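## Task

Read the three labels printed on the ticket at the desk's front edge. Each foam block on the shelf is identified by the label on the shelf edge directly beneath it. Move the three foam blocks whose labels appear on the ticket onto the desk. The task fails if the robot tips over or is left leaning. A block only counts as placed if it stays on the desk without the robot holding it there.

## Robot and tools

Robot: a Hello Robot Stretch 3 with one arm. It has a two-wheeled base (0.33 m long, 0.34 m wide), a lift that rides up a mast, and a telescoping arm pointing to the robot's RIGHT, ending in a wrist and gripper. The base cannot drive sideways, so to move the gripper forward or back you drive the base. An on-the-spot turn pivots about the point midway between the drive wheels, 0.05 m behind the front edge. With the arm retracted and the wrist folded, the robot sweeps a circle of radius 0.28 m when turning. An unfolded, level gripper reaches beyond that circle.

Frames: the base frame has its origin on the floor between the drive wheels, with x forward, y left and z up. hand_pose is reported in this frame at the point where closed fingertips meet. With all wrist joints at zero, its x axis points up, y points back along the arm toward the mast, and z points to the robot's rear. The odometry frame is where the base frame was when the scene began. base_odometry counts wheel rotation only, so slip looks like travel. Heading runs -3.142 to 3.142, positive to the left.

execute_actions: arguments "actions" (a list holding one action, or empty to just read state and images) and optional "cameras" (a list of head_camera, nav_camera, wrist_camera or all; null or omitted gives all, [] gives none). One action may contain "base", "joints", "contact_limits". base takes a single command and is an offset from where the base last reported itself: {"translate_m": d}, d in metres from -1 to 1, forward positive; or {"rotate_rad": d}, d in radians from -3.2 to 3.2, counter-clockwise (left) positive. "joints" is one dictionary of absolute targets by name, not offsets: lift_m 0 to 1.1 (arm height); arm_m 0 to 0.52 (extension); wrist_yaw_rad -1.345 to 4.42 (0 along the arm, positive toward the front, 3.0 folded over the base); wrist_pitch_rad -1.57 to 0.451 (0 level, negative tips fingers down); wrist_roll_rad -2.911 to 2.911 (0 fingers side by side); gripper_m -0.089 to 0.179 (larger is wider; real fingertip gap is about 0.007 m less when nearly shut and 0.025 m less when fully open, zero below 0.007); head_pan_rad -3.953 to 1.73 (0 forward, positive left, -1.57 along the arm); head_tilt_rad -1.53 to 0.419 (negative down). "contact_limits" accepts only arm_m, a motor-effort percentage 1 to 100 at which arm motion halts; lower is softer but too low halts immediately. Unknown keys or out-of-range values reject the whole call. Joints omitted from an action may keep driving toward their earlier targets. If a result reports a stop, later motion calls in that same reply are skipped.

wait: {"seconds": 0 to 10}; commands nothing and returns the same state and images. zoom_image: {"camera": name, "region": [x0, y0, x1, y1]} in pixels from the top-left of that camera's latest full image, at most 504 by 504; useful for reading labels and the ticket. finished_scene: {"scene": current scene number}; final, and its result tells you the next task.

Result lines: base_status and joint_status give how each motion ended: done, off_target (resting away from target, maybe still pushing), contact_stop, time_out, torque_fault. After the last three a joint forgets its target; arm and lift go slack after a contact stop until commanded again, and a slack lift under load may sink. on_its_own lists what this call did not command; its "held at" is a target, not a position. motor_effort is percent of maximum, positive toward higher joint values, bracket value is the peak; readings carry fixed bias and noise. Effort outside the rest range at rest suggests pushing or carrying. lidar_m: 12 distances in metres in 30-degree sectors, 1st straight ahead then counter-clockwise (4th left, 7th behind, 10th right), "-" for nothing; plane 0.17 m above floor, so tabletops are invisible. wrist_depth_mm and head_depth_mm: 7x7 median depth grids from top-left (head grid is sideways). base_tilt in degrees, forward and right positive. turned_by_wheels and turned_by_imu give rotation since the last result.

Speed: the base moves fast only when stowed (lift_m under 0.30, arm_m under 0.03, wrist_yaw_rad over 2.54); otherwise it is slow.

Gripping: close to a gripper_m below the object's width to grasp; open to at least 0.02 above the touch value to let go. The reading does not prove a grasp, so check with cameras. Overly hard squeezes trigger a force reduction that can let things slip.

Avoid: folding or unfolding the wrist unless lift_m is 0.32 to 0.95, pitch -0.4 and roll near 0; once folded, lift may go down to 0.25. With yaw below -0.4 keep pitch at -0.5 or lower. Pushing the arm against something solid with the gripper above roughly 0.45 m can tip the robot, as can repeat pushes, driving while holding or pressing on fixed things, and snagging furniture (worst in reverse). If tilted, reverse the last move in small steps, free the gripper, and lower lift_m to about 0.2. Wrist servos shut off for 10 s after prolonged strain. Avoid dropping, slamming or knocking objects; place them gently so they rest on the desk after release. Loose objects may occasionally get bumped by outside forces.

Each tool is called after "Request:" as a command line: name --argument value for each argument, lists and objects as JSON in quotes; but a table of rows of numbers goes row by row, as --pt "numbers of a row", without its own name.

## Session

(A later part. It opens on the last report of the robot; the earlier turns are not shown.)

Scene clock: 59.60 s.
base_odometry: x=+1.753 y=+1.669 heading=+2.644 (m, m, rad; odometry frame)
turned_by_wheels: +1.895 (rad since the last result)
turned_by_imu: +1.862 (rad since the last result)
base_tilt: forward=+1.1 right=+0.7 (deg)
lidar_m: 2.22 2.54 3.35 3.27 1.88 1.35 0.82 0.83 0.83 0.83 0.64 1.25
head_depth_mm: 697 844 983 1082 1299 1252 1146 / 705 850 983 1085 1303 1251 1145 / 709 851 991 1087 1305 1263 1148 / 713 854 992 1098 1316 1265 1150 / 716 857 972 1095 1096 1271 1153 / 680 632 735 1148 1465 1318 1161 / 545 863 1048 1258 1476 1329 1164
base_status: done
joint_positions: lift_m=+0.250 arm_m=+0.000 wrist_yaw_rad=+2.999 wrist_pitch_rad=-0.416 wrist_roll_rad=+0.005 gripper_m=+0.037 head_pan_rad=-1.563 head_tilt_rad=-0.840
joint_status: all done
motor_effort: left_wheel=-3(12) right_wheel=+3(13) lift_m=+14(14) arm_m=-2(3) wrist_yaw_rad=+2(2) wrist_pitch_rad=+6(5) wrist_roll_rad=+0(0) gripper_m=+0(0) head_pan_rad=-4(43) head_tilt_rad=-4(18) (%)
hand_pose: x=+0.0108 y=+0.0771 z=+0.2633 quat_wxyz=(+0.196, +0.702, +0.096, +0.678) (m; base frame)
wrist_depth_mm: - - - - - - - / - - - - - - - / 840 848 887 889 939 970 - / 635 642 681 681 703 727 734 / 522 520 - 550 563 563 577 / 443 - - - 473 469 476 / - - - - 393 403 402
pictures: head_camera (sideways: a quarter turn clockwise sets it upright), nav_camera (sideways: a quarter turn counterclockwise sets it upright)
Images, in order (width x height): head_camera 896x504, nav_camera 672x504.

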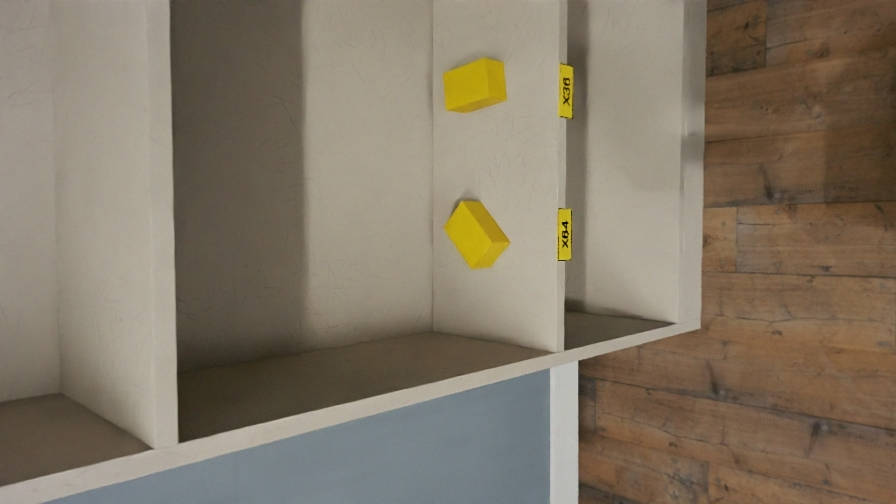

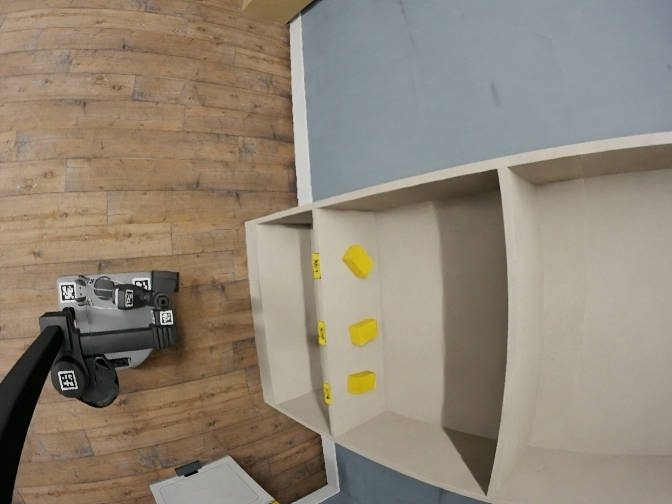

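Request:
execute_actions --actions '[{"base": {"translate_m": -0.42}}]' --cameras '["head_camera", "nav_camera"]'

Scene clock: 64.13 s.
base_odometry: x=+2.122 y=+1.469 heading=+2.644 (m, m, rad; odometry frame)
turned_by_wheels: +0.000 (rad since the last result)
turned_by_imu: +0.000 (rad since the last result)
base_tilt: forward=+1.1 right=+0.6 (deg)
lidar_m: 2.64 2.96 3.37 3.49 1.27 0.91 0.41 0.41 0.52 0.63 0.89 0.87
head_depth_mm: 540 622 1040 1237 1433 1292 1144 / 687 765 862 989 1397 1274 1145 / 716 858 997 1100 1312 1269 1149 / 721 860 1004 1104 1310 1278 1152 / 721 864 1005 1108 1321 1295 1155 / 723 871 1011 1119 1327 1287 1159 / 726 873 1010 1123 1332 1298 1163
base_status: done
joint_positions: lift_m=+0.250 arm_m=+0.000 wrist_yaw_rad=+2.999 wrist_pitch_rad=-0.416 wrist_roll_rad=+0.005 gripper_m=+0.037 head_pan_rad=-1.563 head_tilt_rad=-0.840
joint_status: not commanded
motor_effort: left_wheel=-3(15) right_wheel=+3(8) lift_m=+14(15) arm_m=-2(2) wrist_yaw_rad=+2(2) wrist_pitch_rad=+5(5) wrist_roll_rad=+0(0) gripper_m=+1(0) head_pan_rad=-4(4) head_tilt_rad=-4(3) (%)
hand_pose: x=+0.0108 y=+0.0771 z=+0.2633 quat_wxyz=(+0.196, +0.702, +0.096, +0.678) (m; base frame)
wrist_depth_mm: - - - - - - - / - - - - - - - / 832 805 882 907 968 978 - / 645 645 679 674 686 722 729 / 515 527 - 543 561 571 574 / 446 - - - 471 469 477 / - - - - 392 398 408
pictures: head_camera (sideways: a quarter turn clockwise sets it upright), nav_camera (sideways: a quarter turn counterclockwise sets it upright)
Images, in order (width x height): head_camera 896x504, nav_camera 672x504.

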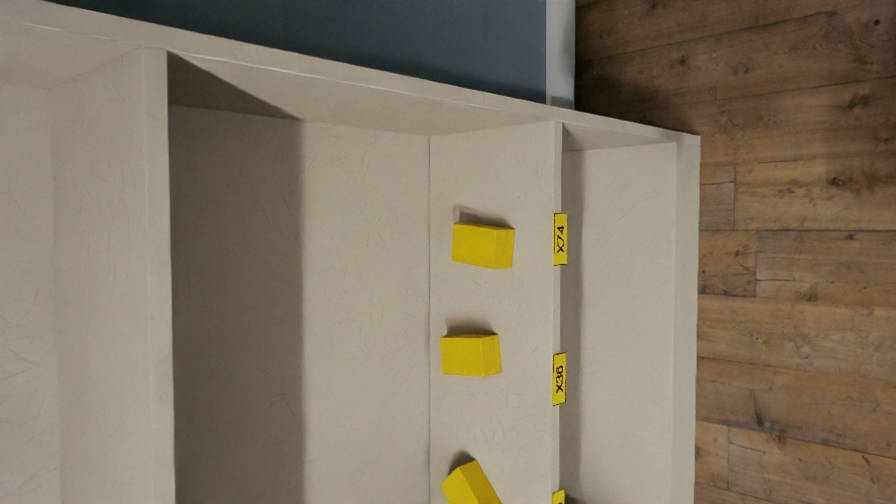

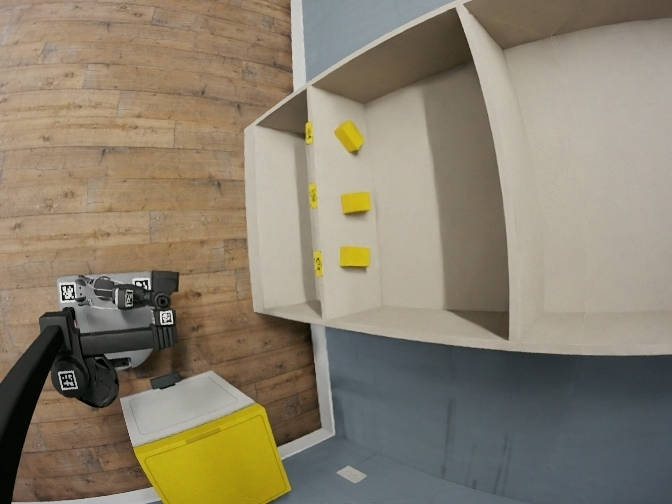

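Request:
execute_actions --actions '[{"joints": {"lift_m": 0.45}}]' --cameras '[]'

Request:
execute_actions --actions '[{"joints": {"wrist_yaw_rad": 0.0, "gripper_m": 0.15}}]' --cameras '[]'

Request:
execute_actions --actions '[{"joints": {"wrist_pitch_rad": -0.2, "arm_m": 0.12}}]' --cameras '["head_camera", "wrist_camera"]'

Scene clock: 69.00 s.
base_odometry: x=+2.122 y=+1.469 heading=+2.644 (m, m, rad; odometry frame)
turned_by_wheels: +0.000 (rad since the last result)
turned_by_imu: +0.000 (rad since the last result)
base_tilt: forward=+1.1 right=+0.6 (deg)
lidar_m: 2.64 2.97 3.37 3.47 1.27 0.90 0.41 0.41 0.52 0.63 0.89 0.87
head_depth_mm: 540 621 1038 1235 1446 1297 1141 / 688 765 861 988 1392 1279 1148 / 716 856 995 1099 1310 1272 1148 / 720 861 1005 1104 1310 1283 1170 / 720 864 1006 1109 1319 1288 1157 / 722 867 1013 1118 1319 1299 1163 / 727 873 1014 1123 1328 1299 1167
base_status: not commanded
joint_positions: lift_m=+0.450 arm_m=+0.000 wrist_yaw_rad=+2.999 wrist_pitch_rad=-0.416 wrist_roll_rad=+0.005 gripper_m=+0.037 head_pan_rad=-1.563 head_tilt_rad=-0.840
joint_status: all done
motor_effort: left_wheel=-3(3) right_wheel=+3(3) lift_m=+22(19) arm_m=-2(3) wrist_yaw_rad=+2(2) wrist_pitch_rad=+5(6) wrist_roll_rad=+1(1) gripper_m=+0(0) head_pan_rad=-4(5) head_tilt_rad=-4(4) (%)
hand_pose: x=+0.0108 y=+0.0771 z=+0.4627 quat_wxyz=(+0.196, +0.702, +0.096, +0.678) (m; base frame)
wrist_depth_mm: - - - - - - - / - - - - - - - / - - - - - - - / 967 - - - - - - / 787 792 - 818 880 857 859 / 666 673 - 687 718 722 726 / 572 574 574 592 596 605 616
pictures: none
No camera images: the call's "cameras" was empty. Leave "cameras" out to get every camera's image.

Scene clock: 71.50 s.
base_odometry: x=+2.122 y=+1.469 heading=+2.644 (m, m, rad; odometry frame)
turned_by_wheels: +0.000 (rad since the last result)
turned_by_imu: +0.000 (rad since the last result)
base_tilt: forward=+1.1 right=+0.6 (deg)
lidar_m: 2.64 2.98 3.40 3.49 1.27 0.91 0.41 0.41 0.52 0.63 0.89 0.87
head_depth_mm: 541 621 1034 1236 1435 1301 1141 / 688 764 859 988 1392 1298 1144 / 714 858 997 1102 1307 1271 1197 / 720 859 1003 1104 1312 1285 1151 / 719 865 1009 1104 1319 1290 1157 / 724 867 1011 1112 1325 1295 1165 / 727 874 1014 1118 1325 1297 1165
base_status: not commanded
joint_positions: lift_m=+0.450 arm_m=+0.000 wrist_yaw_rad=+0.003 wrist_pitch_rad=-0.416 wrist_roll_rad=+0.005 gripper_m=+0.150 head_pan_rad=-1.563 head_tilt_rad=-0.840
joint_status: all done
motor_effort: left_wheel=-3(3) right_wheel=+3(3) lift_m=+23(22) arm_m=-1(2) wrist_yaw_rad=-2(2) wrist_pitch_rad=+6(6) wrist_roll_rad=+1(0) gripper_m=+0(83) head_pan_rad=-4(4) head_tilt_rad=-5(4) (%)
hand_pose: x=-0.0209 y=-0.3698 z=+0.4627 quat_wxyz=(+0.690, +0.147, -0.693, -0.146) (m; base frame)
wrist_depth_mm: 454 443 545 542 423 592 586 / 377 393 368 387 364 636 628 / 684 681 680 666 572 701 688 / 717 742 755 730 679 775 775 / 655 699 676 680 783 835 819 / 587 - 585 582 667 - 717 / 576 580 585 594 596 595 619
pictures: none
No camera images: the call's "cameras" was empty. Leave "cameras" out to get every camera's image.

Scene clock: 73.63 s.
base_odometry: x=+2.122 y=+1.469 heading=+2.644 (m, m, rad; odometry frame)
turned_by_wheels: +0.000 (rad since the last result)
turned_by_imu: +0.000 (rad since the last result)
base_tilt: forward=+1.1 right=+0.6 (deg)
lidar_m: 2.64 2.98 3.35 3.48 1.27 0.90 0.41 0.41 0.52 0.63 0.89 0.87
head_depth_mm: 539 622 1037 1231 1438 1302 1139 / 687 764 861 988 1400 1304 - / 715 859 995 1099 1309 1277 1108 / 720 860 1003 1108 1309 1280 1156 / 720 866 1012 1111 1319 1290 1159 / 723 869 1014 1116 1323 1298 1164 / 726 875 1011 1119 1330 1299 1163
base_status: not commanded
joint_positions: lift_m=+0.450 arm_m=+0.120 wrist_yaw_rad=+0.002 wrist_pitch_rad=-0.224 wrist_roll_rad=+0.005 gripper_m=+0.150 head_pan_rad=-1.563 head_tilt_rad=-0.840
joint_status: all done
motor_effort: left_wheel=-3(3) right_wheel=+3(3) lift_m=+22(22) arm_m=+3(2) wrist_yaw_rad=-1(2) wrist_pitch_rad=+8(8) wrist_roll_rad=+0(0) gripper_m=+0(0) head_pan_rad=-4(4) head_tilt_rad=-4(3) (%)
hand_pose: x=-0.0211 y=-0.5092 z=+0.5079 quat_wxyz=(+0.701, +0.080, -0.704, -0.079) (m; base frame)
wrist_depth_mm: 456 459 461 453 418 235 471 / 484 483 477 476 405 253 514 / 429 367 381 462 391 533 541 / 275 285 294 305 298 574 577 / 601 583 588 574 291 617 624 / 629 - 640 635 364 - 676 / 564 555 574 586 407 689 697
pictures: head_camera (sideways: a quarter turn clockwise sets it upright), wrist_camera
Images, in order (width x height): head_camera 896x504, wrist_camera 644x364.

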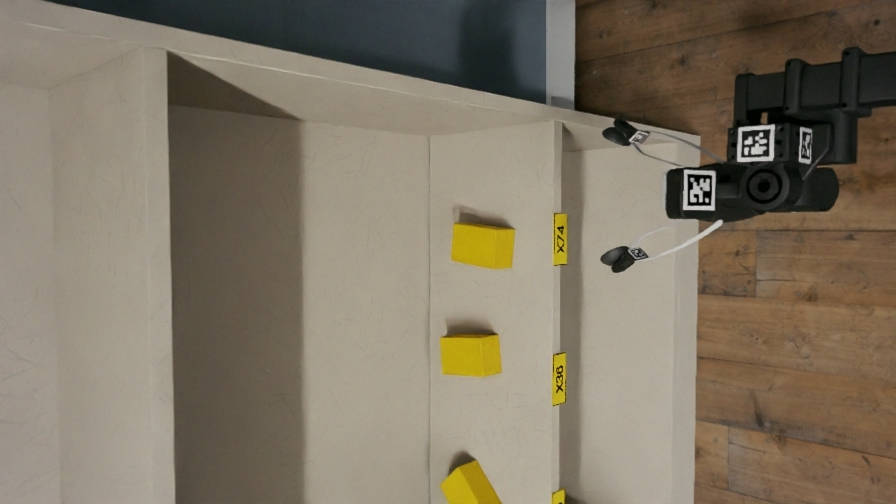

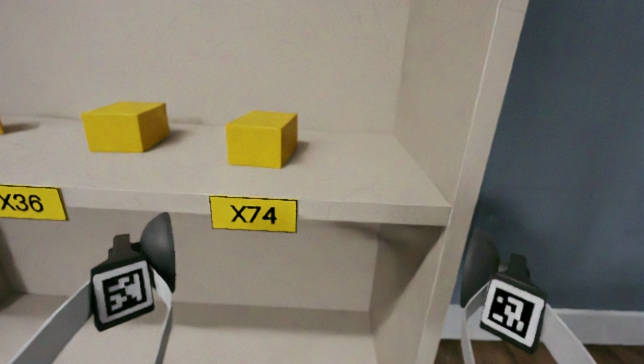

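Request:
execute_actions --actions '[{"base": {"translate_m": 0.07}, "joints": {"arm_m": 0.24}}]' --cameras '["head_camera", "wrist_camera"]'

Scene clock: 76.50 s.
base_odometry: x=+2.061 y=+1.502 heading=+2.644 (m, m, rad; odometry frame)
turned_by_wheels: +0.000 (rad since the last result)
turned_by_imu: -0.001 (rad since the last result)
base_tilt: forward=+1.1 right=+0.6 (deg)
lidar_m: 2.57 2.90 3.37 3.46 1.37 0.98 0.48 0.48 0.65 0.76 0.82 1.26
head_depth_mm: 676 724 779 922 1438 1298 1144 / 706 853 990 1087 1029 - 1142 / 714 857 995 1096 997 1262 1151 / 716 860 1004 1099 1320 1278 1151 / 719 861 1003 1105 1320 1292 1155 / 720 867 1011 1112 1324 1291 1160 / 725 869 1015 1118 1320 1298 1163
base_status: done
joint_positions: lift_m=+0.450 arm_m=+0.240 wrist_yaw_rad=+0.001 wrist_pitch_rad=-0.224 wrist_roll_rad=+0.005 gripper_m=+0.150 head_pan_rad=-1.563 head_tilt_rad=-0.840
joint_status: all done
motor_effort: left_wheel=-3(6) right_wheel=+3(9) lift_m=+22(22) arm_m=+3(4) wrist_yaw_rad=-1(1) wrist_pitch_rad=+8(8) wrist_roll_rad=+1(1) gripper_m=+0(0) head_pan_rad=-3(3) head_tilt_rad=-4(3) (%)
hand_pose: x=-0.0211 y=-0.6292 z=+0.5080 quat_wxyz=(+0.701, +0.080, -0.704, -0.079) (m; base frame)
wrist_depth_mm: 350 344 348 348 343 321 209 / 370 368 370 363 363 315 207 / 390 290 386 381 389 308 206 / 243 246 294 214 315 288 203 / 204 217 212 216 222 231 201 / 166 - 166 169 172 - 178 / 527 538 534 163 164 264 162
pictures: head_camera (sideways: a quarter turn clockwise sets it upright), wrist_camera
Images, in order (width x height): head_camera 896x504, wrist_camera 644x364.

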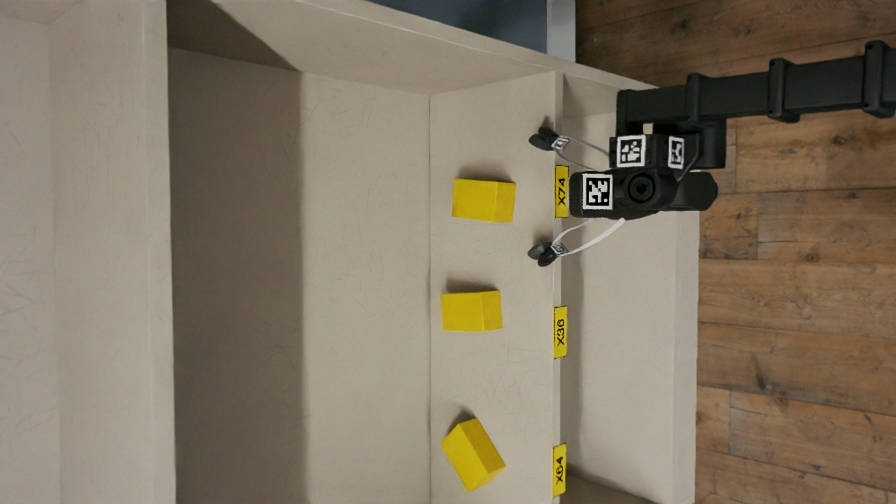

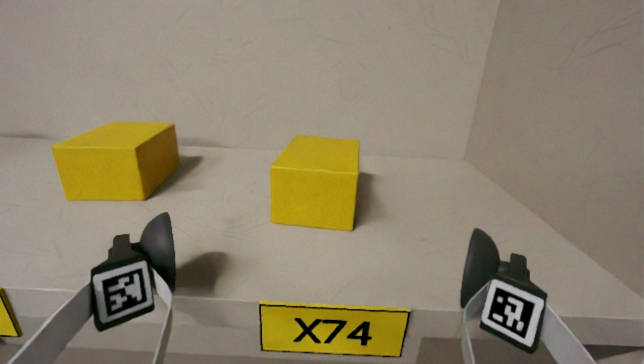

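Request:
execute_actions --actions '[{"joints": {"arm_m": 0.325}}]' --cameras '["head_camera", "wrist_camera"]'

Scene clock: 79.40 s.
base_odometry: x=+2.061 y=+1.502 heading=+2.644 (m, m, rad; odometry frame)
turned_by_wheels: +0.000 (rad since the last result)
turned_by_imu: +0.000 (rad since the last result)
base_tilt: forward=+1.0 right=+0.6 (deg)
lidar_m: 2.57 2.89 3.34 3.46 1.37 0.98 0.48 0.48 0.64 0.76 0.82 1.26
head_depth_mm: 676 725 777 926 1440 1300 1142 / 704 856 989 1087 1006 1279 1145 / 715 858 996 1098 - 1262 1149 / 717 860 1004 1102 1314 1284 1151 / 720 863 1003 1102 1316 1287 1158 / 723 865 1010 1112 1317 1299 1162 / 725 870 1010 1120 1316 1295 1166
base_status: not commanded
joint_positions: lift_m=+0.450 arm_m=+0.325 wrist_yaw_rad=+0.001 wrist_pitch_rad=-0.224 wrist_roll_rad=+0.005 gripper_m=+0.150 head_pan_rad=-1.563 head_tilt_rad=-0.840
joint_status: all done
motor_effort: left_wheel=-3(3) right_wheel=+3(3) lift_m=+22(22) arm_m=+3(4) wrist_yaw_rad=+0(1) wrist_pitch_rad=+8(8) wrist_roll_rad=+0(0) gripper_m=+0(0) head_pan_rad=-4(3) head_tilt_rad=-4(4) (%)
hand_pose: x=-0.0211 y=-0.7142 z=+0.5080 quat_wxyz=(+0.701, +0.080, -0.704, -0.079) (m; base frame)
wrist_depth_mm: 272 271 270 270 267 266 207 / 289 289 287 283 285 277 205 / 304 305 307 304 302 295 204 / 183 247 293 187 315 284 201 / 177 207 191 133 222 232 200 / 165 - 151 136 172 - 177 / - 131 136 138 140 136 144
pictures: head_camera (sideways: a quarter turn clockwise sets it upright), wrist_camera
Images, in order (width x height): head_camera 896x504, wrist_camera 644x364.

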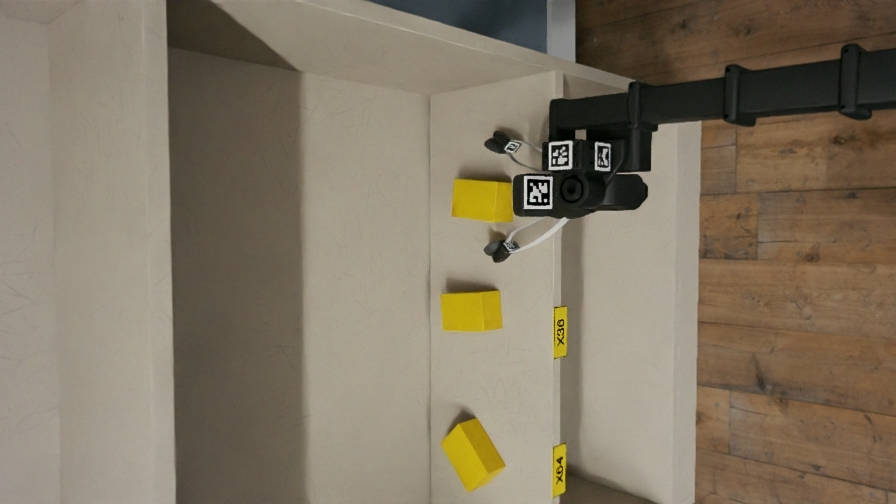

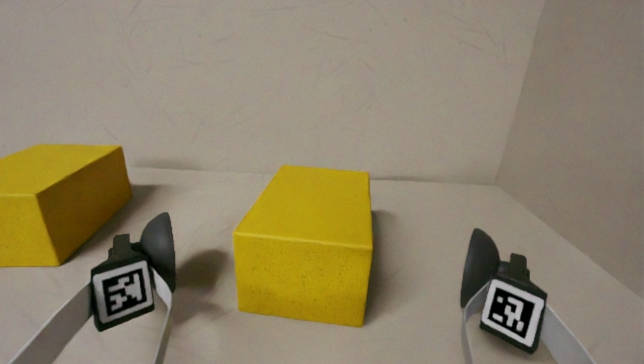

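Request:
execute_actions --actions '[{"joints": {"arm_m": 0.34, "gripper_m": 0.03}}]' --cameras '["head_camera", "wrist_camera"]'

Scene clock: 81.67 s.
base_odometry: x=+2.061 y=+1.502 heading=+2.644 (m, m, rad; odometry frame)
turned_by_wheels: +0.000 (rad since the last result)
turned_by_imu: +0.000 (rad since the last result)
base_tilt: forward=+1.0 right=+0.6 (deg)
lidar_m: 2.56 2.90 3.35 3.45 1.37 0.98 0.48 0.48 0.65 0.76 0.82 1.26
head_depth_mm: 676 722 780 924 1438 1297 1144 / 705 855 989 1080 1006 1274 1144 / 714 856 999 1105 - 1266 1150 / 719 860 994 1102 1309 1279 1151 / 720 864 1005 1101 1319 1288 1154 / 722 867 1010 1110 1329 1300 1161 / 725 870 1014 1117 1319 1299 1168
base_status: not commanded
joint_positions: lift_m=+0.450 arm_m=+0.340 wrist_yaw_rad=+0.001 wrist_pitch_rad=-0.224 wrist_roll_rad=+0.005 gripper_m=+0.031 head_pan_rad=-1.563 head_tilt_rad=-0.840
joint_status: all done
motor_effort: left_wheel=-3(3) right_wheel=+3(3) lift_m=+23(22) arm_m=+3(4) wrist_yaw_rad=-1(1) wrist_pitch_rad=+8(8) wrist_roll_rad=+1(0) gripper_m=-14(88) head_pan_rad=-4(4) head_tilt_rad=-4(4) (%)
hand_pose: x=-0.0211 y=-0.7292 z=+0.5081 quat_wxyz=(+0.701, +0.080, -0.704, -0.079) (m; base frame)
wrist_depth_mm: 259 259 257 254 255 255 205 / 275 274 273 271 268 267 204 / 287 292 290 288 286 280 203 / 184 264 292 187 297 283 200 / 178 205 203 133 223 230 199 / 159 162 124 123 123 176 177 / 131 133 133 132 135 143 144
pictures: head_camera (sideways: a quarter turn clockwise sets it upright), wrist_camera
Images, in order (width x height): head_camera 896x504, wrist_camera 644x364.

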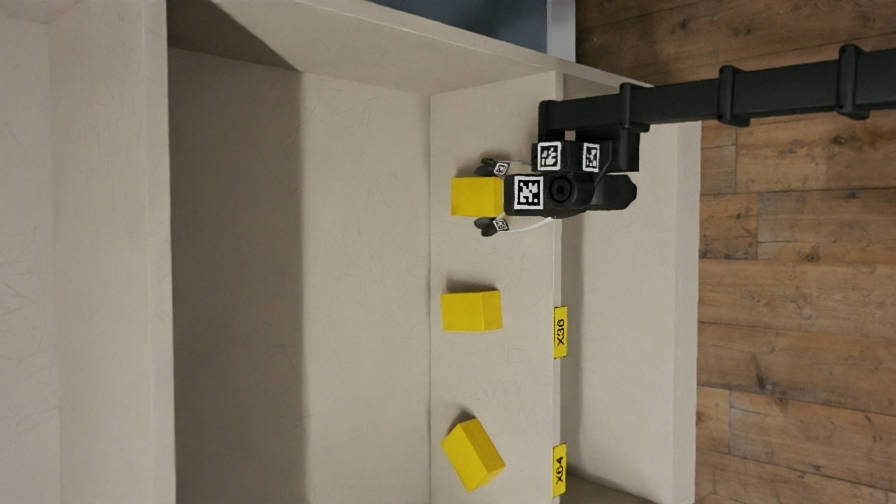

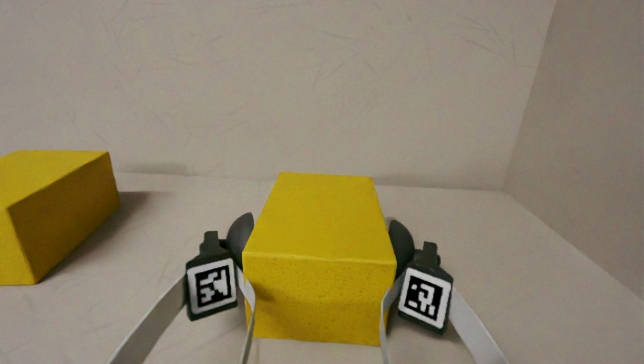

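Request:
execute_actions --actions '[{"joints": {"lift_m": 0.48}}]' --cameras '[]'

Request:
execute_actions --actions '[{"joints": {"arm_m": 0.0}}]' --cameras '["wrist_camera"]'

Scene clock: 83.93 s.
base_odometry: x=+2.061 y=+1.502 heading=+2.644 (m, m, rad; odometry frame)
turned_by_wheels: +0.000 (rad since the last result)
turned_by_imu: +0.000 (rad since the last result)
base_tilt: forward=+1.1 right=+0.6 (deg)
lidar_m: 2.56 2.89 3.36 3.47 1.37 0.98 0.48 0.48 0.65 0.76 0.82 1.26
head_depth_mm: 677 723 779 925 1430 1297 1149 / 707 853 992 1084 1003 1263 1136 / 714 857 999 1096 - 1267 1150 / 716 861 999 1109 1316 1285 1158 / 720 862 1004 1099 1316 1288 1154 / 723 866 1007 1113 1324 1293 1161 / 723 870 1013 1119 1319 1306 1166
base_status: not commanded
joint_positions: lift_m=+0.480 arm_m=+0.340 wrist_yaw_rad=+0.001 wrist_pitch_rad=-0.224 wrist_roll_rad=+0.005 gripper_m=+0.031 head_pan_rad=-1.563 head_tilt_rad=-0.840
joint_status: all done
motor_effort: left_wheel=-3(3) right_wheel=+3(3) lift_m=+23(24) arm_m=+3(3) wrist_yaw_rad=-1(1) wrist_pitch_rad=+8(8) wrist_roll_rad=+1(0) gripper_m=-14(14) head_pan_rad=-4(3) head_tilt_rad=-3(3) (%)
hand_pose: x=-0.0211 y=-0.7292 z=+0.5380 quat_wxyz=(+0.701, +0.080, -0.704, -0.079) (m; base frame)
wrist_depth_mm: 258 257 257 256 253 254 207 / 275 273 274 271 272 270 206 / 293 292 288 288 286 280 203 / 307 309 312 188 306 298 201 / 186 243 255 133 280 269 200 / 179 205 124 123 123 219 196 / 164 168 165 134 170 179 179
pictures: none
No camera images: the call's "cameras" was empty. Leave "cameras" out to get every camera's image.

Scene clock: 87.63 s.
base_odometry: x=+2.061 y=+1.502 heading=+2.644 (m, m, rad; odometry frame)
turned_by_wheels: +0.000 (rad since the last result)
turned_by_imu: +0.000 (rad since the last result)
base_tilt: forward=+1.1 right=+0.7 (deg)
lidar_m: 2.56 2.91 3.33 3.46 1.37 0.98 0.48 0.48 0.65 0.76 0.82 1.26
head_depth_mm: 677 723 778 923 1432 1297 1143 / 706 856 993 1091 1068 1256 1154 / 714 858 996 1098 1304 1236 - / 717 861 1000 1104 1309 1265 1156 / 720 862 1006 1104 1322 1291 1155 / 721 866 1009 1121 1323 1291 1161 / 725 872 1015 1119 1319 1302 1163
base_status: not commanded
joint_positions: lift_m=+0.480 arm_m=+0.000 wrist_yaw_rad=+0.001 wrist_pitch_rad=-0.224 wrist_roll_rad=+0.005 gripper_m=+0.031 head_pan_rad=-1.563 head_tilt_rad=-0.840
joint_status: all done
motor_effort: left_wheel=-3(3) right_wheel=+3(3) lift_m=+23(23) arm_m=-2(3) wrist_yaw_rad=+0(0) wrist_pitch_rad=+8(8) wrist_roll_rad=+0(0) gripper_m=-13(14) head_pan_rad=-4(4) head_tilt_rad=-3(4) (%)
hand_pose: x=-0.0212 y=-0.3897 z=+0.5380 quat_wxyz=(+0.701, +0.079, -0.704, -0.079) (m; base frame)
wrist_depth_mm: 565 568 555 554 551 377 593 / 593 592 584 584 572 410 626 / 480 519 542 611 559 638 657 / 408 414 432 188 433 701 714 / 665 718 711 133 471 754 759 / 662 725 124 122 123 803 815 / 594 604 595 133 576 778 763
pictures: wrist_camera
Images, in order (width x height): wrist_camera 644x364.

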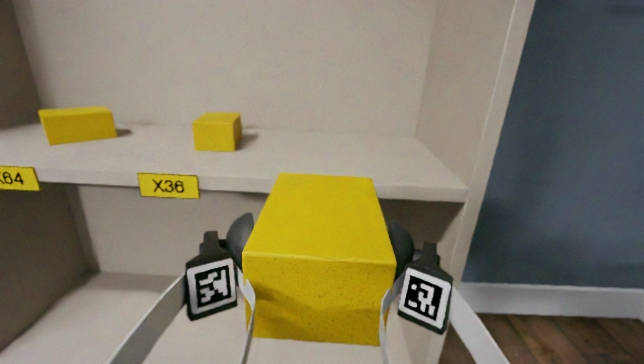

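Request:
execute_actions --actions '[{"base": {"rotate_rad": 1.12}, "joints": {"wrist_pitch_rad": -0.4, "wrist_yaw_rad": 2.65, "lift_m": 0.4, "head_pan_rad": 0.0, "head_tilt_rad": -0.5}}]' --cameras '["wrist_camera"]'

Request:
execute_actions --actions '[{"joints": {"lift_m": 0.28}}]' --cameras '["wrist_camera", "nav_camera"]'

Scene clock: 93.40 s.
base_odometry: x=+2.061 y=+1.502 heading=-2.519 (m, m, rad; odometry frame)
turned_by_wheels: +1.120 (rad since the last result)
turned_by_imu: +1.104 (rad since the last result)
base_tilt: forward=+1.1 right=+0.6 (deg)
lidar_m: 3.37 3.00 1.27 0.96 0.48 0.49 0.65 0.88 0.83 1.36 2.82 2.96
head_depth_mm: 3659 3805 3917 2953 2108 1641 1354 / - - - 2946 2128 1646 1360 / 3821 - - 2959 2106 1654 1363 / 3683 3972 - 2939 2124 1656 1363 / 3500 3771 3885 2976 2142 1667 1365 / 3351 3616 3871 3016 2160 1662 1363 / 3266 3481 3743 3040 2157 1675 1367
base_status: done
joint_positions: lift_m=+0.400 arm_m=+0.000 wrist_yaw_rad=+2.648 wrist_pitch_rad=-0.419 wrist_roll_rad=+0.005 gripper_m=+0.031 head_pan_rad=-0.007 head_tilt_rad=-0.507
joint_status: all done
motor_effort: left_wheel=-3(9) right_wheel=+3(8) lift_m=+15(17) arm_m=-2(3) wrist_yaw_rad=+3(4) wrist_pitch_rad=+6(9) wrist_roll_rad=+0(1) gripper_m=-15(14) head_pan_rad=+3(43) head_tilt_rad=+3(21) (%)
hand_pose: x=+0.0851 y=+0.0522 z=+0.4126 quat_wxyz=(+0.312, +0.708, -0.027, +0.633) (m; base frame)
wrist_depth_mm: 736 852 - - - - - / 751 915 - - - - - / 810 945 - - - - - / 828 901 915 188 958 - - / 729 721 722 134 753 783 805 / - 622 124 123 123 641 663 / - 530 529 133 536 559 570
pictures: wrist_camera
Images, in order (width x height): wrist_camera 644x364.

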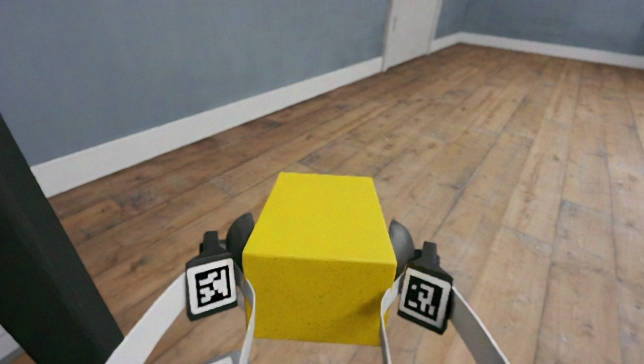

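Scene clock: 95.33 s.
base_odometry: x=+2.061 y=+1.502 heading=-2.519 (m, m, rad; odometry frame)
turned_by_wheels: +0.000 (rad since the last result)
turned_by_imu: +0.000 (rad since the last result)
base_tilt: forward=+1.0 right=+0.6 (deg)
lidar_m: 3.35 2.98 1.27 0.96 0.48 0.49 0.65 0.87 0.82 1.37 2.81 2.96
head_depth_mm: 3670 3843 - 2914 2099 1649 1355 / - - - 2943 2127 1650 1357 / 3823 - - 2963 2120 1650 1361 / 3659 3960 - 2978 2126 1658 1358 / 3497 3748 3848 2988 2127 1650 1357 / 3368 3554 3861 2993 2151 1675 1366 / 3217 3531 3735 3022 2149 1663 1369
base_status: not commanded
joint_positions: lift_m=+0.280 arm_m=+0.000 wrist_yaw_rad=+2.648 wrist_pitch_rad=-0.420 wrist_roll_rad=+0.005 gripper_m=+0.031 head_pan_rad=-0.007 head_tilt_rad=-0.507
joint_status: all done
motor_effort: left_wheel=-3(3) right_wheel=+3(3) lift_m=+14(16) arm_m=-1(2) wrist_yaw_rad=+3(3) wrist_pitch_rad=+7(7) wrist_roll_rad=+0(0) gripper_m=-14(14) head_pan_rad=+3(3) head_tilt_rad=+2(3) (%)
hand_pose: x=+0.0850 y=+0.0521 z=+0.2924 quat_wxyz=(+0.312, +0.708, -0.027, +0.633) (m; base frame)
wrist_depth_mm: 713 865 - - - - - / 766 916 - - - - - / 786 860 942 981 - - - / 694 696 706 188 745 765 779 / 588 564 562 134 603 620 623 / - 483 124 123 123 505 507 / - - 134 133 414 429 435
pictures: nav_camera (sideways: a quarter turn counterclockwise sets it upright), wrist_camera
Images, in order (width x height): nav_camera 672x504, wrist_camera 644x364.

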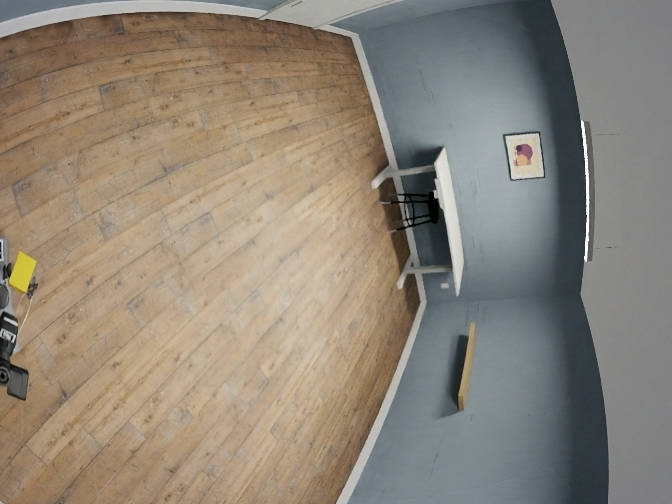

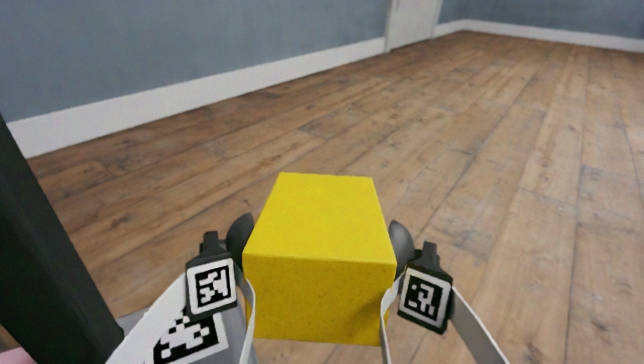

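Request:
execute_actions --actions '[{"base": {"translate_m": 1.0}}]' --cameras '[]'

Request:
execute_actions --actions '[{"base": {"translate_m": 1.0}}]' --cameras '[]'

Request:
execute_actions --actions '[{"base": {"translate_m": 0.75}}]' --cameras '["nav_camera", "head_camera"]'

Scene clock: 101.13 s.
base_odometry: x=+1.248 y=+0.919 heading=-2.519 (m, m, rad; odometry frame)
turned_by_wheels: +0.000 (rad since the last result)
turned_by_imu: -0.001 (rad since the last result)
base_tilt: forward=+1.1 right=+0.6 (deg)
lidar_m: 2.38 2.53 1.87 1.43 1.41 1.28 1.38 1.51 1.90 2.42 2.35 2.47
head_depth_mm: 3041 3185 3433 2942 2117 1652 1351 / 3062 3347 3656 2971 2123 1648 1356 / 2927 3137 3174 2956 2108 1651 1356 / 2797 3076 3227 2970 2135 1656 1368 / 2695 2862 2718 2895 2131 1666 1358 / 2576 2766 2730 2970 2142 1664 1355 / 2470 2678 2764 2879 2144 1696 1371
base_status: done
joint_positions: lift_m=+0.280 arm_m=+0.000 wrist_yaw_rad=+2.648 wrist_pitch_rad=-0.421 wrist_roll_rad=+0.005 gripper_m=+0.031 head_pan_rad=-0.007 head_tilt_rad=-0.506
joint_status: not commanded
motor_effort: left_wheel=-3(10) right_wheel=+3(12) lift_m=+15(14) arm_m=-2(2) wrist_yaw_rad=+3(3) wrist_pitch_rad=+7(7) wrist_roll_rad=+0(0) gripper_m=-14(13) head_pan_rad=+3(3) head_tilt_rad=+3(2) (%)
hand_pose: x=+0.0849 y=+0.0521 z=+0.2923 quat_wxyz=(+0.312, +0.708, -0.026, +0.633) (m; base frame)
wrist_depth_mm: - - - - - - - / - - - - - - - / 895 914 931 993 - - - / 692 700 703 189 746 759 778 / 586 564 557 134 603 618 612 / - 487 124 123 123 499 512 / - - 134 133 410 430 438
pictures: none
No camera images: the call's "cameras" was empty. Leave "cameras" out to get every camera's image.

Scene clock: 106.13 s.
base_odometry: x=+0.436 y=+0.337 heading=-2.519 (m, m, rad; odometry frame)
turned_by_wheels: +0.000 (rad since the last result)
turned_by_imu: -0.001 (rad since the last result)
base_tilt: forward=+1.1 right=+0.6 (deg)
lidar_m: 1.46 1.43 2.16 1.88 1.84 1.96 2.24 2.42 2.50 1.94 1.90 2.00
head_depth_mm: 2237 2403 2609 2790 2102 1653 1352 / 2141 2307 2413 2712 2116 1667 1354 / 2037 2188 2163 2530 2122 1661 1353 / 1935 2082 2171 2467 2129 1668 1367 / 1867 2004 2090 1652 2059 1660 1360 / 1788 1912 2006 1571 1994 1662 1365 / 1728 1839 1938 1413 2057 1672 1370
base_status: done
joint_positions: lift_m=+0.280 arm_m=+0.000 wrist_yaw_rad=+2.648 wrist_pitch_rad=-0.421 wrist_roll_rad=+0.005 gripper_m=+0.031 head_pan_rad=-0.007 head_tilt_rad=-0.506
joint_status: not commanded
motor_effort: left_wheel=-3(9) right_wheel=+3(12) lift_m=+14(15) arm_m=-2(2) wrist_yaw_rad=+2(3) wrist_pitch_rad=+7(7) wrist_roll_rad=+0(0) gripper_m=-13(14) head_pan_rad=+3(2) head_tilt_rad=+2(2) (%)
hand_pose: x=+0.0849 y=+0.0521 z=+0.2923 quat_wxyz=(+0.312, +0.708, -0.026, +0.633) (m; base frame)
wrist_depth_mm: - - - - - - - / - - - - - - - / 907 911 953 972 - - - / 681 697 718 189 748 765 791 / 587 563 555 133 603 622 617 / - 484 124 123 123 508 508 / - - 135 133 411 431 429
pictures: none
No camera images: the call's "cameras" was empty. Leave "cameras" out to get every camera's image.

Scene clock: 110.40 s.
base_odometry: x=-0.174 y=-0.100 heading=-2.519 (m, m, rad; odometry frame)
turned_by_wheels: +0.000 (rad since the last result)
turned_by_imu: -0.001 (rad since the last result)
base_tilt: forward=+1.1 right=+0.6 (deg)
lidar_m: 1.19 0.73 1.06 2.07 2.20 2.32 2.97 3.07 2.11 1.59 1.55 1.64
head_depth_mm: 1489 1629 1781 1301 1019 1648 1320 / 1411 1540 1682 1311 977 1555 1355 / 1359 1465 1592 1310 941 1611 1358 / 1304 1396 1510 1319 947 1555 1361 / 1246 1337 1437 1323 948 1517 1362 / 1193 1276 1370 1331 947 812 1330 / 1149 1223 1317 1331 953 766 1336
base_status: done
joint_positions: lift_m=+0.280 arm_m=+0.000 wrist_yaw_rad=+2.648 wrist_pitch_rad=-0.421 wrist_roll_rad=+0.005 gripper_m=+0.031 head_pan_rad=-0.007 head_tilt_rad=-0.506
joint_status: not commanded
motor_effort: left_wheel=-3(9) right_wheel=+3(12) lift_m=+14(15) arm_m=-1(2) wrist_yaw_rad=+2(2) wrist_pitch_rad=+7(7) wrist_roll_rad=+0(0) gripper_m=-14(14) head_pan_rad=+2(2) head_tilt_rad=+2(3) (%)
hand_pose: x=+0.0848 y=+0.0521 z=+0.2923 quat_wxyz=(+0.312, +0.708, -0.026, +0.633) (m; base frame)
wrist_depth_mm: - - - - - - 915 / - - - - - - 980 / 913 928 935 931 - - - / 698 701 724 188 752 752 774 / 582 577 560 134 590 612 612 / - 487 124 123 123 502 515 / - - 134 134 414 429 434
pictures: head_camera (sideways: a quarter turn clockwise sets it upright), nav_camera (sideways: a quarter turn counterclockwise sets it upright)
Images, in order (width x height): head_camera 896x504, nav_camera 672x504.

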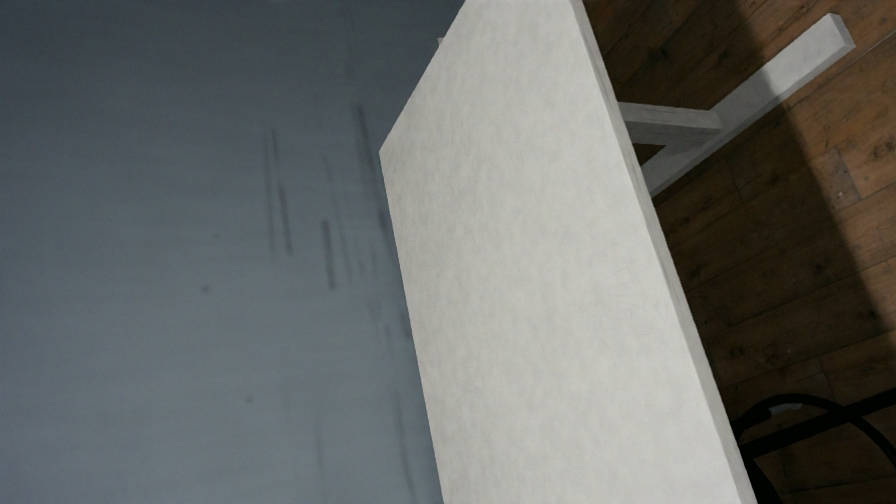

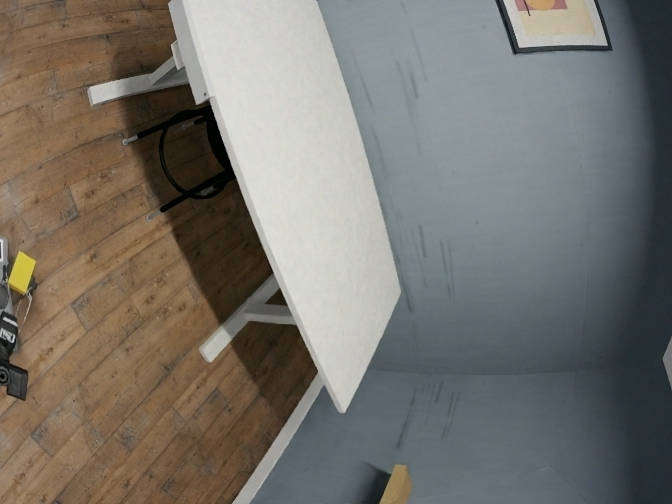

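Request:
execute_actions --actions '[{"base": {"rotate_rad": 2.07}, "joints": {"head_pan_rad": -1.57, "head_tilt_rad": -0.8}}]' --cameras '["head_camera"]'

Request:
execute_actions --actions '[{"joints": {"lift_m": 0.72}}]' --cameras '[]'

Request:
execute_actions --actions '[{"joints": {"wrist_yaw_rad": 0.0}}]' --cameras '["head_camera", "wrist_camera"]'

Scene clock: 114.20 s.
base_odometry: x=-0.174 y=-0.100 heading=-0.450 (m, m, rad; odometry frame)
turned_by_wheels: +2.070 (rad since the last result)
turned_by_imu: +2.034 (rad since the last result)
base_tilt: forward=+1.1 right=+0.6 (deg)
lidar_m: 2.17 2.29 2.98 3.05 2.15 1.60 1.55 1.62 1.19 0.73 0.79 2.02
head_depth_mm: 1186 1287 1039 848 1559 1333 1161 / 1190 1294 1048 852 1565 1336 1165 / 1206 1303 1057 856 1506 1338 1169 / 1210 1320 1062 865 1582 1345 1172 / 1218 1328 1063 864 1538 1352 1176 / 1227 1338 1074 845 1512 1356 1179 / 1232 1344 1080 849 1570 1335 1183
base_status: done
joint_positions: lift_m=+0.280 arm_m=+0.000 wrist_yaw_rad=+2.648 wrist_pitch_rad=-0.421 wrist_roll_rad=+0.005 gripper_m=+0.031 head_pan_rad=-1.563 head_tilt_rad=-0.791
joint_status: all done
motor_effort: left_wheel=-3(12) right_wheel=+3(14) lift_m=+14(15) arm_m=-2(3) wrist_yaw_rad=+2(2) wrist_pitch_rad=+7(7) wrist_roll_rad=+0(0) gripper_m=-14(14) head_pan_rad=-4(43) head_tilt_rad=-3(18) (%)
hand_pose: x=+0.0848 y=+0.0521 z=+0.2923 quat_wxyz=(+0.312, +0.708, -0.026, +0.633) (m; base frame)
wrist_depth_mm: - - - - - - - / - - - - - - - / 915 925 949 968 - - - / 691 717 705 188 756 757 796 / 575 575 555 134 601 607 624 / - 489 124 123 123 504 511 / - - 134 133 415 427 438
pictures: head_camera (sideways: a quarter turn clockwise sets it upright)
Images, in order (width x height): head_camera 896x504.

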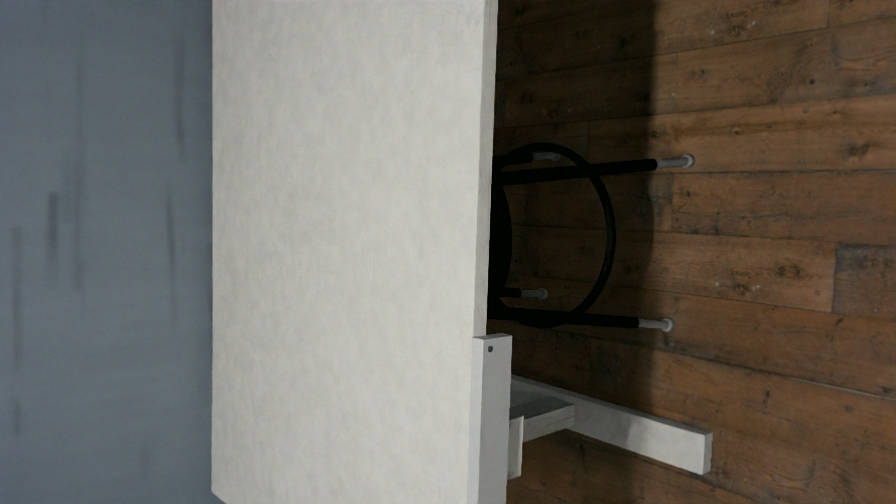

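Scene clock: 119.03 s.
base_odometry: x=-0.174 y=-0.100 heading=-0.450 (m, m, rad; odometry frame)
turned_by_wheels: +0.000 (rad since the last result)
turned_by_imu: +0.000 (rad since the last result)
base_tilt: forward=+1.1 right=+0.6 (deg)
lidar_m: 2.18 2.29 2.99 3.09 2.16 1.60 1.56 1.62 1.19 0.74 0.79 2.02
head_depth_mm: 1181 1282 1037 849 1562 1331 - / 1194 1293 1048 856 1559 1340 1236 / 1200 1308 1053 859 1495 1337 - / 1203 1317 1060 863 1581 1347 - / 1218 1333 1066 865 1545 1352 1177 / 1228 1338 1074 845 1518 1351 1176 / 1236 1349 1081 850 1570 1329 1182
base_status: not commanded
joint_positions: lift_m=+0.720 arm_m=+0.000 wrist_yaw_rad=+2.648 wrist_pitch_rad=-0.421 wrist_roll_rad=+0.005 gripper_m=+0.031 head_pan_rad=-1.563 head_tilt_rad=-0.791
joint_status: all done
motor_effort: left_wheel=-3(3) right_wheel=+3(3) lift_m=+22(26) arm_m=-2(2) wrist_yaw_rad=+2(2) wrist_pitch_rad=+7(7) wrist_roll_rad=+0(0) gripper_m=-14(15) head_pan_rad=-4(4) head_tilt_rad=-4(4) (%)
hand_pose: x=+0.0848 y=+0.0521 z=+0.7317 quat_wxyz=(+0.312, +0.708, -0.026, +0.633) (m; base frame)
wrist_depth_mm: - - - - - - - / - - - - - - - / - - - - - - - / - - - 189 - - - / - - - 134 - - - / - - 124 123 123 - - / - 845 843 133 854 885 896
pictures: none
No camera images: the call's "cameras" was empty. Leave "cameras" out to get every camera's image.

Scene clock: 121.37 s.
base_odometry: x=-0.174 y=-0.100 heading=-0.450 (m, m, rad; odometry frame)
turned_by_wheels: +0.000 (rad since the last result)
turned_by_imu: +0.000 (rad since the last result)
base_tilt: forward=+1.1 right=+0.6 (deg)
lidar_m: 2.17 2.29 2.98 3.06 2.15 1.61 1.56 1.63 1.19 0.73 0.79 2.01
head_depth_mm: 1177 1287 1037 847 1557 1329 - / 1189 1290 1048 855 1559 1336 - / 1198 1311 1053 857 1460 580 - / 1207 1319 1059 861 1577 1321 1173 / 1216 1326 1069 863 1546 1359 1172 / 1223 1344 1074 847 1515 1356 1179 / 1238 1348 1085 848 1566 1333 1179
base_status: not commanded
joint_positions: lift_m=+0.720 arm_m=+0.000 wrist_yaw_rad=+0.003 wrist_pitch_rad=-0.421 wrist_roll_rad=+0.005 gripper_m=+0.031 head_pan_rad=-1.563 head_tilt_rad=-0.791
joint_status: all done
motor_effort: left_wheel=-3(3) right_wheel=+3(3) lift_m=+23(23) arm_m=-3(2) wrist_yaw_rad=-2(3) wrist_pitch_rad=+7(7) wrist_roll_rad=+0(0) gripper_m=-14(14) head_pan_rad=-3(4) head_tilt_rad=-4(3) (%)
hand_pose: x=-0.0209 y=-0.3692 z=+0.7317 quat_wxyz=(+0.690, +0.148, -0.693, -0.148) (m; base frame)
wrist_depth_mm: - 801 849 952 952 931 948 / 410 430 448 466 485 523 548 / 385 380 632 615 375 380 371 / - - - 188 - - 860 / - - 794 134 - - - / 993 975 124 123 123 - - / 839 840 834 133 850 886 887
pictures: head_camera (sideways: a quarter turn clockwise sets it upright), wrist_camera
Images, in order (width x height): head_camera 896x504, wrist_camera 644x364.

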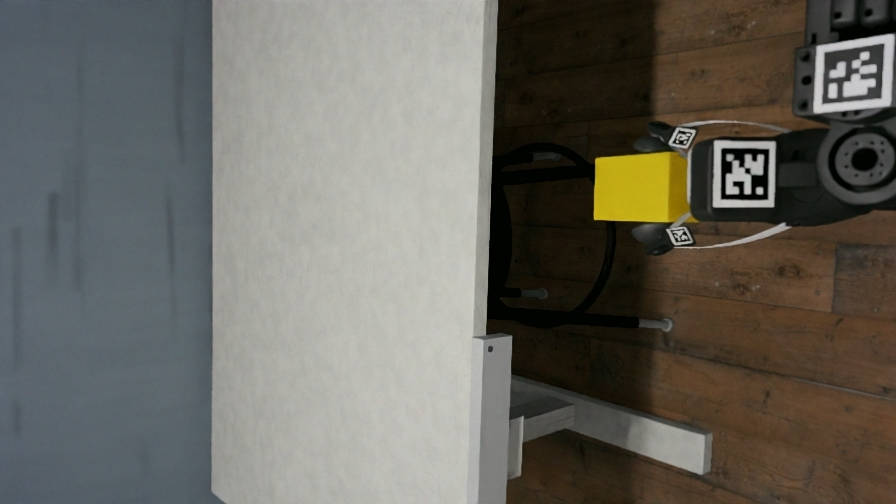

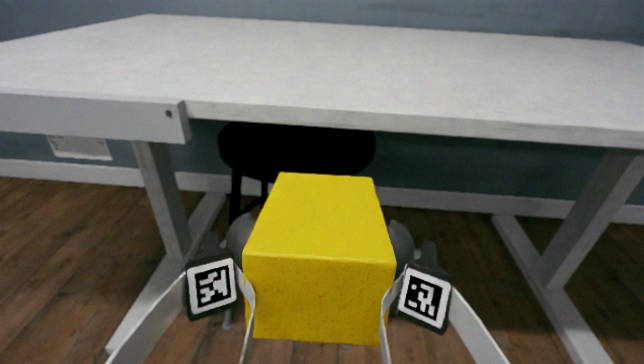

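Request:
execute_actions --actions '[{"joints": {"wrist_pitch_rad": -0.2, "arm_m": 0.42}}]' --cameras '["head_camera", "wrist_camera"]'

Scene clock: 126.53 s.
base_odometry: x=-0.174 y=-0.100 heading=-0.450 (m, m, rad; odometry frame)
turned_by_wheels: +0.000 (rad since the last result)
turned_by_imu: -0.001 (rad since the last result)
base_tilt: forward=+1.1 right=+0.6 (deg)
lidar_m: 2.17 2.30 2.98 3.08 2.15 1.60 1.55 1.63 1.19 0.73 0.79 2.01
head_depth_mm: 1182 1285 1040 848 - - 1152 / 1188 1301 1090 807 1551 1333 1159 / 1196 1306 1118 808 1492 1342 1165 / 1210 1323 1061 862 1570 1341 1173 / 1208 1338 1068 865 1548 1352 1174 / 1227 1333 1073 846 1516 1352 1180 / 1233 1356 1082 850 1556 1329 1183
base_status: not commanded
joint_positions: lift_m=+0.720 arm_m=+0.420 wrist_yaw_rad=+0.001 wrist_pitch_rad=-0.229 wrist_roll_rad=+0.005 gripper_m=+0.031 head_pan_rad=-1.563 head_tilt_rad=-0.791
joint_status: all done
motor_effort: left_wheel=-3(3) right_wheel=+3(3) lift_m=+23(23) arm_m=+3(3) wrist_yaw_rad=+0(2) wrist_pitch_rad=+9(10) wrist_roll_rad=+0(0) gripper_m=-14(14) head_pan_rad=-4(4) head_tilt_rad=-2(4) (%)
hand_pose: x=-0.0212 y=-0.8088 z=+0.7768 quat_wxyz=(+0.701, +0.081, -0.704, -0.081) (m; base frame)
wrist_depth_mm: 668 664 652 630 627 621 607 / 711 698 696 667 671 666 632 / 542 572 603 634 678 693 666 / 349 358 369 188 404 416 429 / 256 263 258 133 284 289 299 / 203 208 124 123 123 225 229 / 167 171 167 133 172 182 184
pictures: head_camera (sideways: a quarter turn clockwise sets it upright), wrist_camera
Images, in order (width x height): head_camera 896x504, wrist_camera 644x364.

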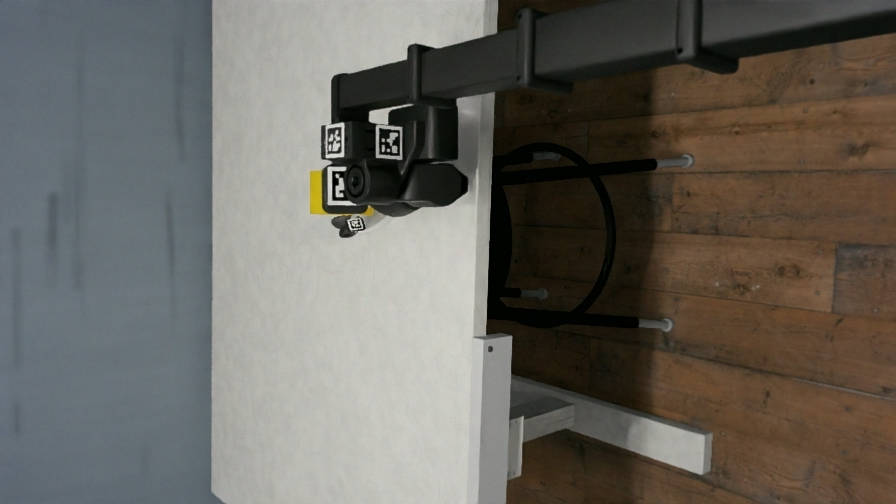

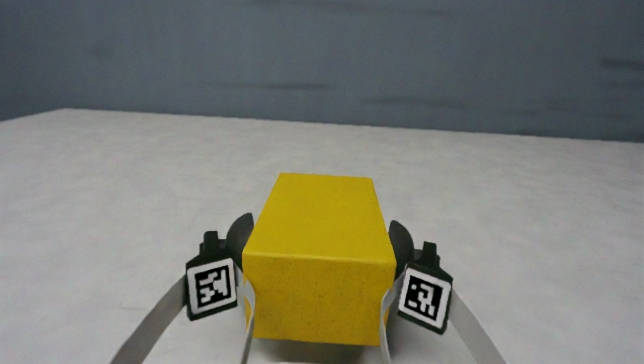

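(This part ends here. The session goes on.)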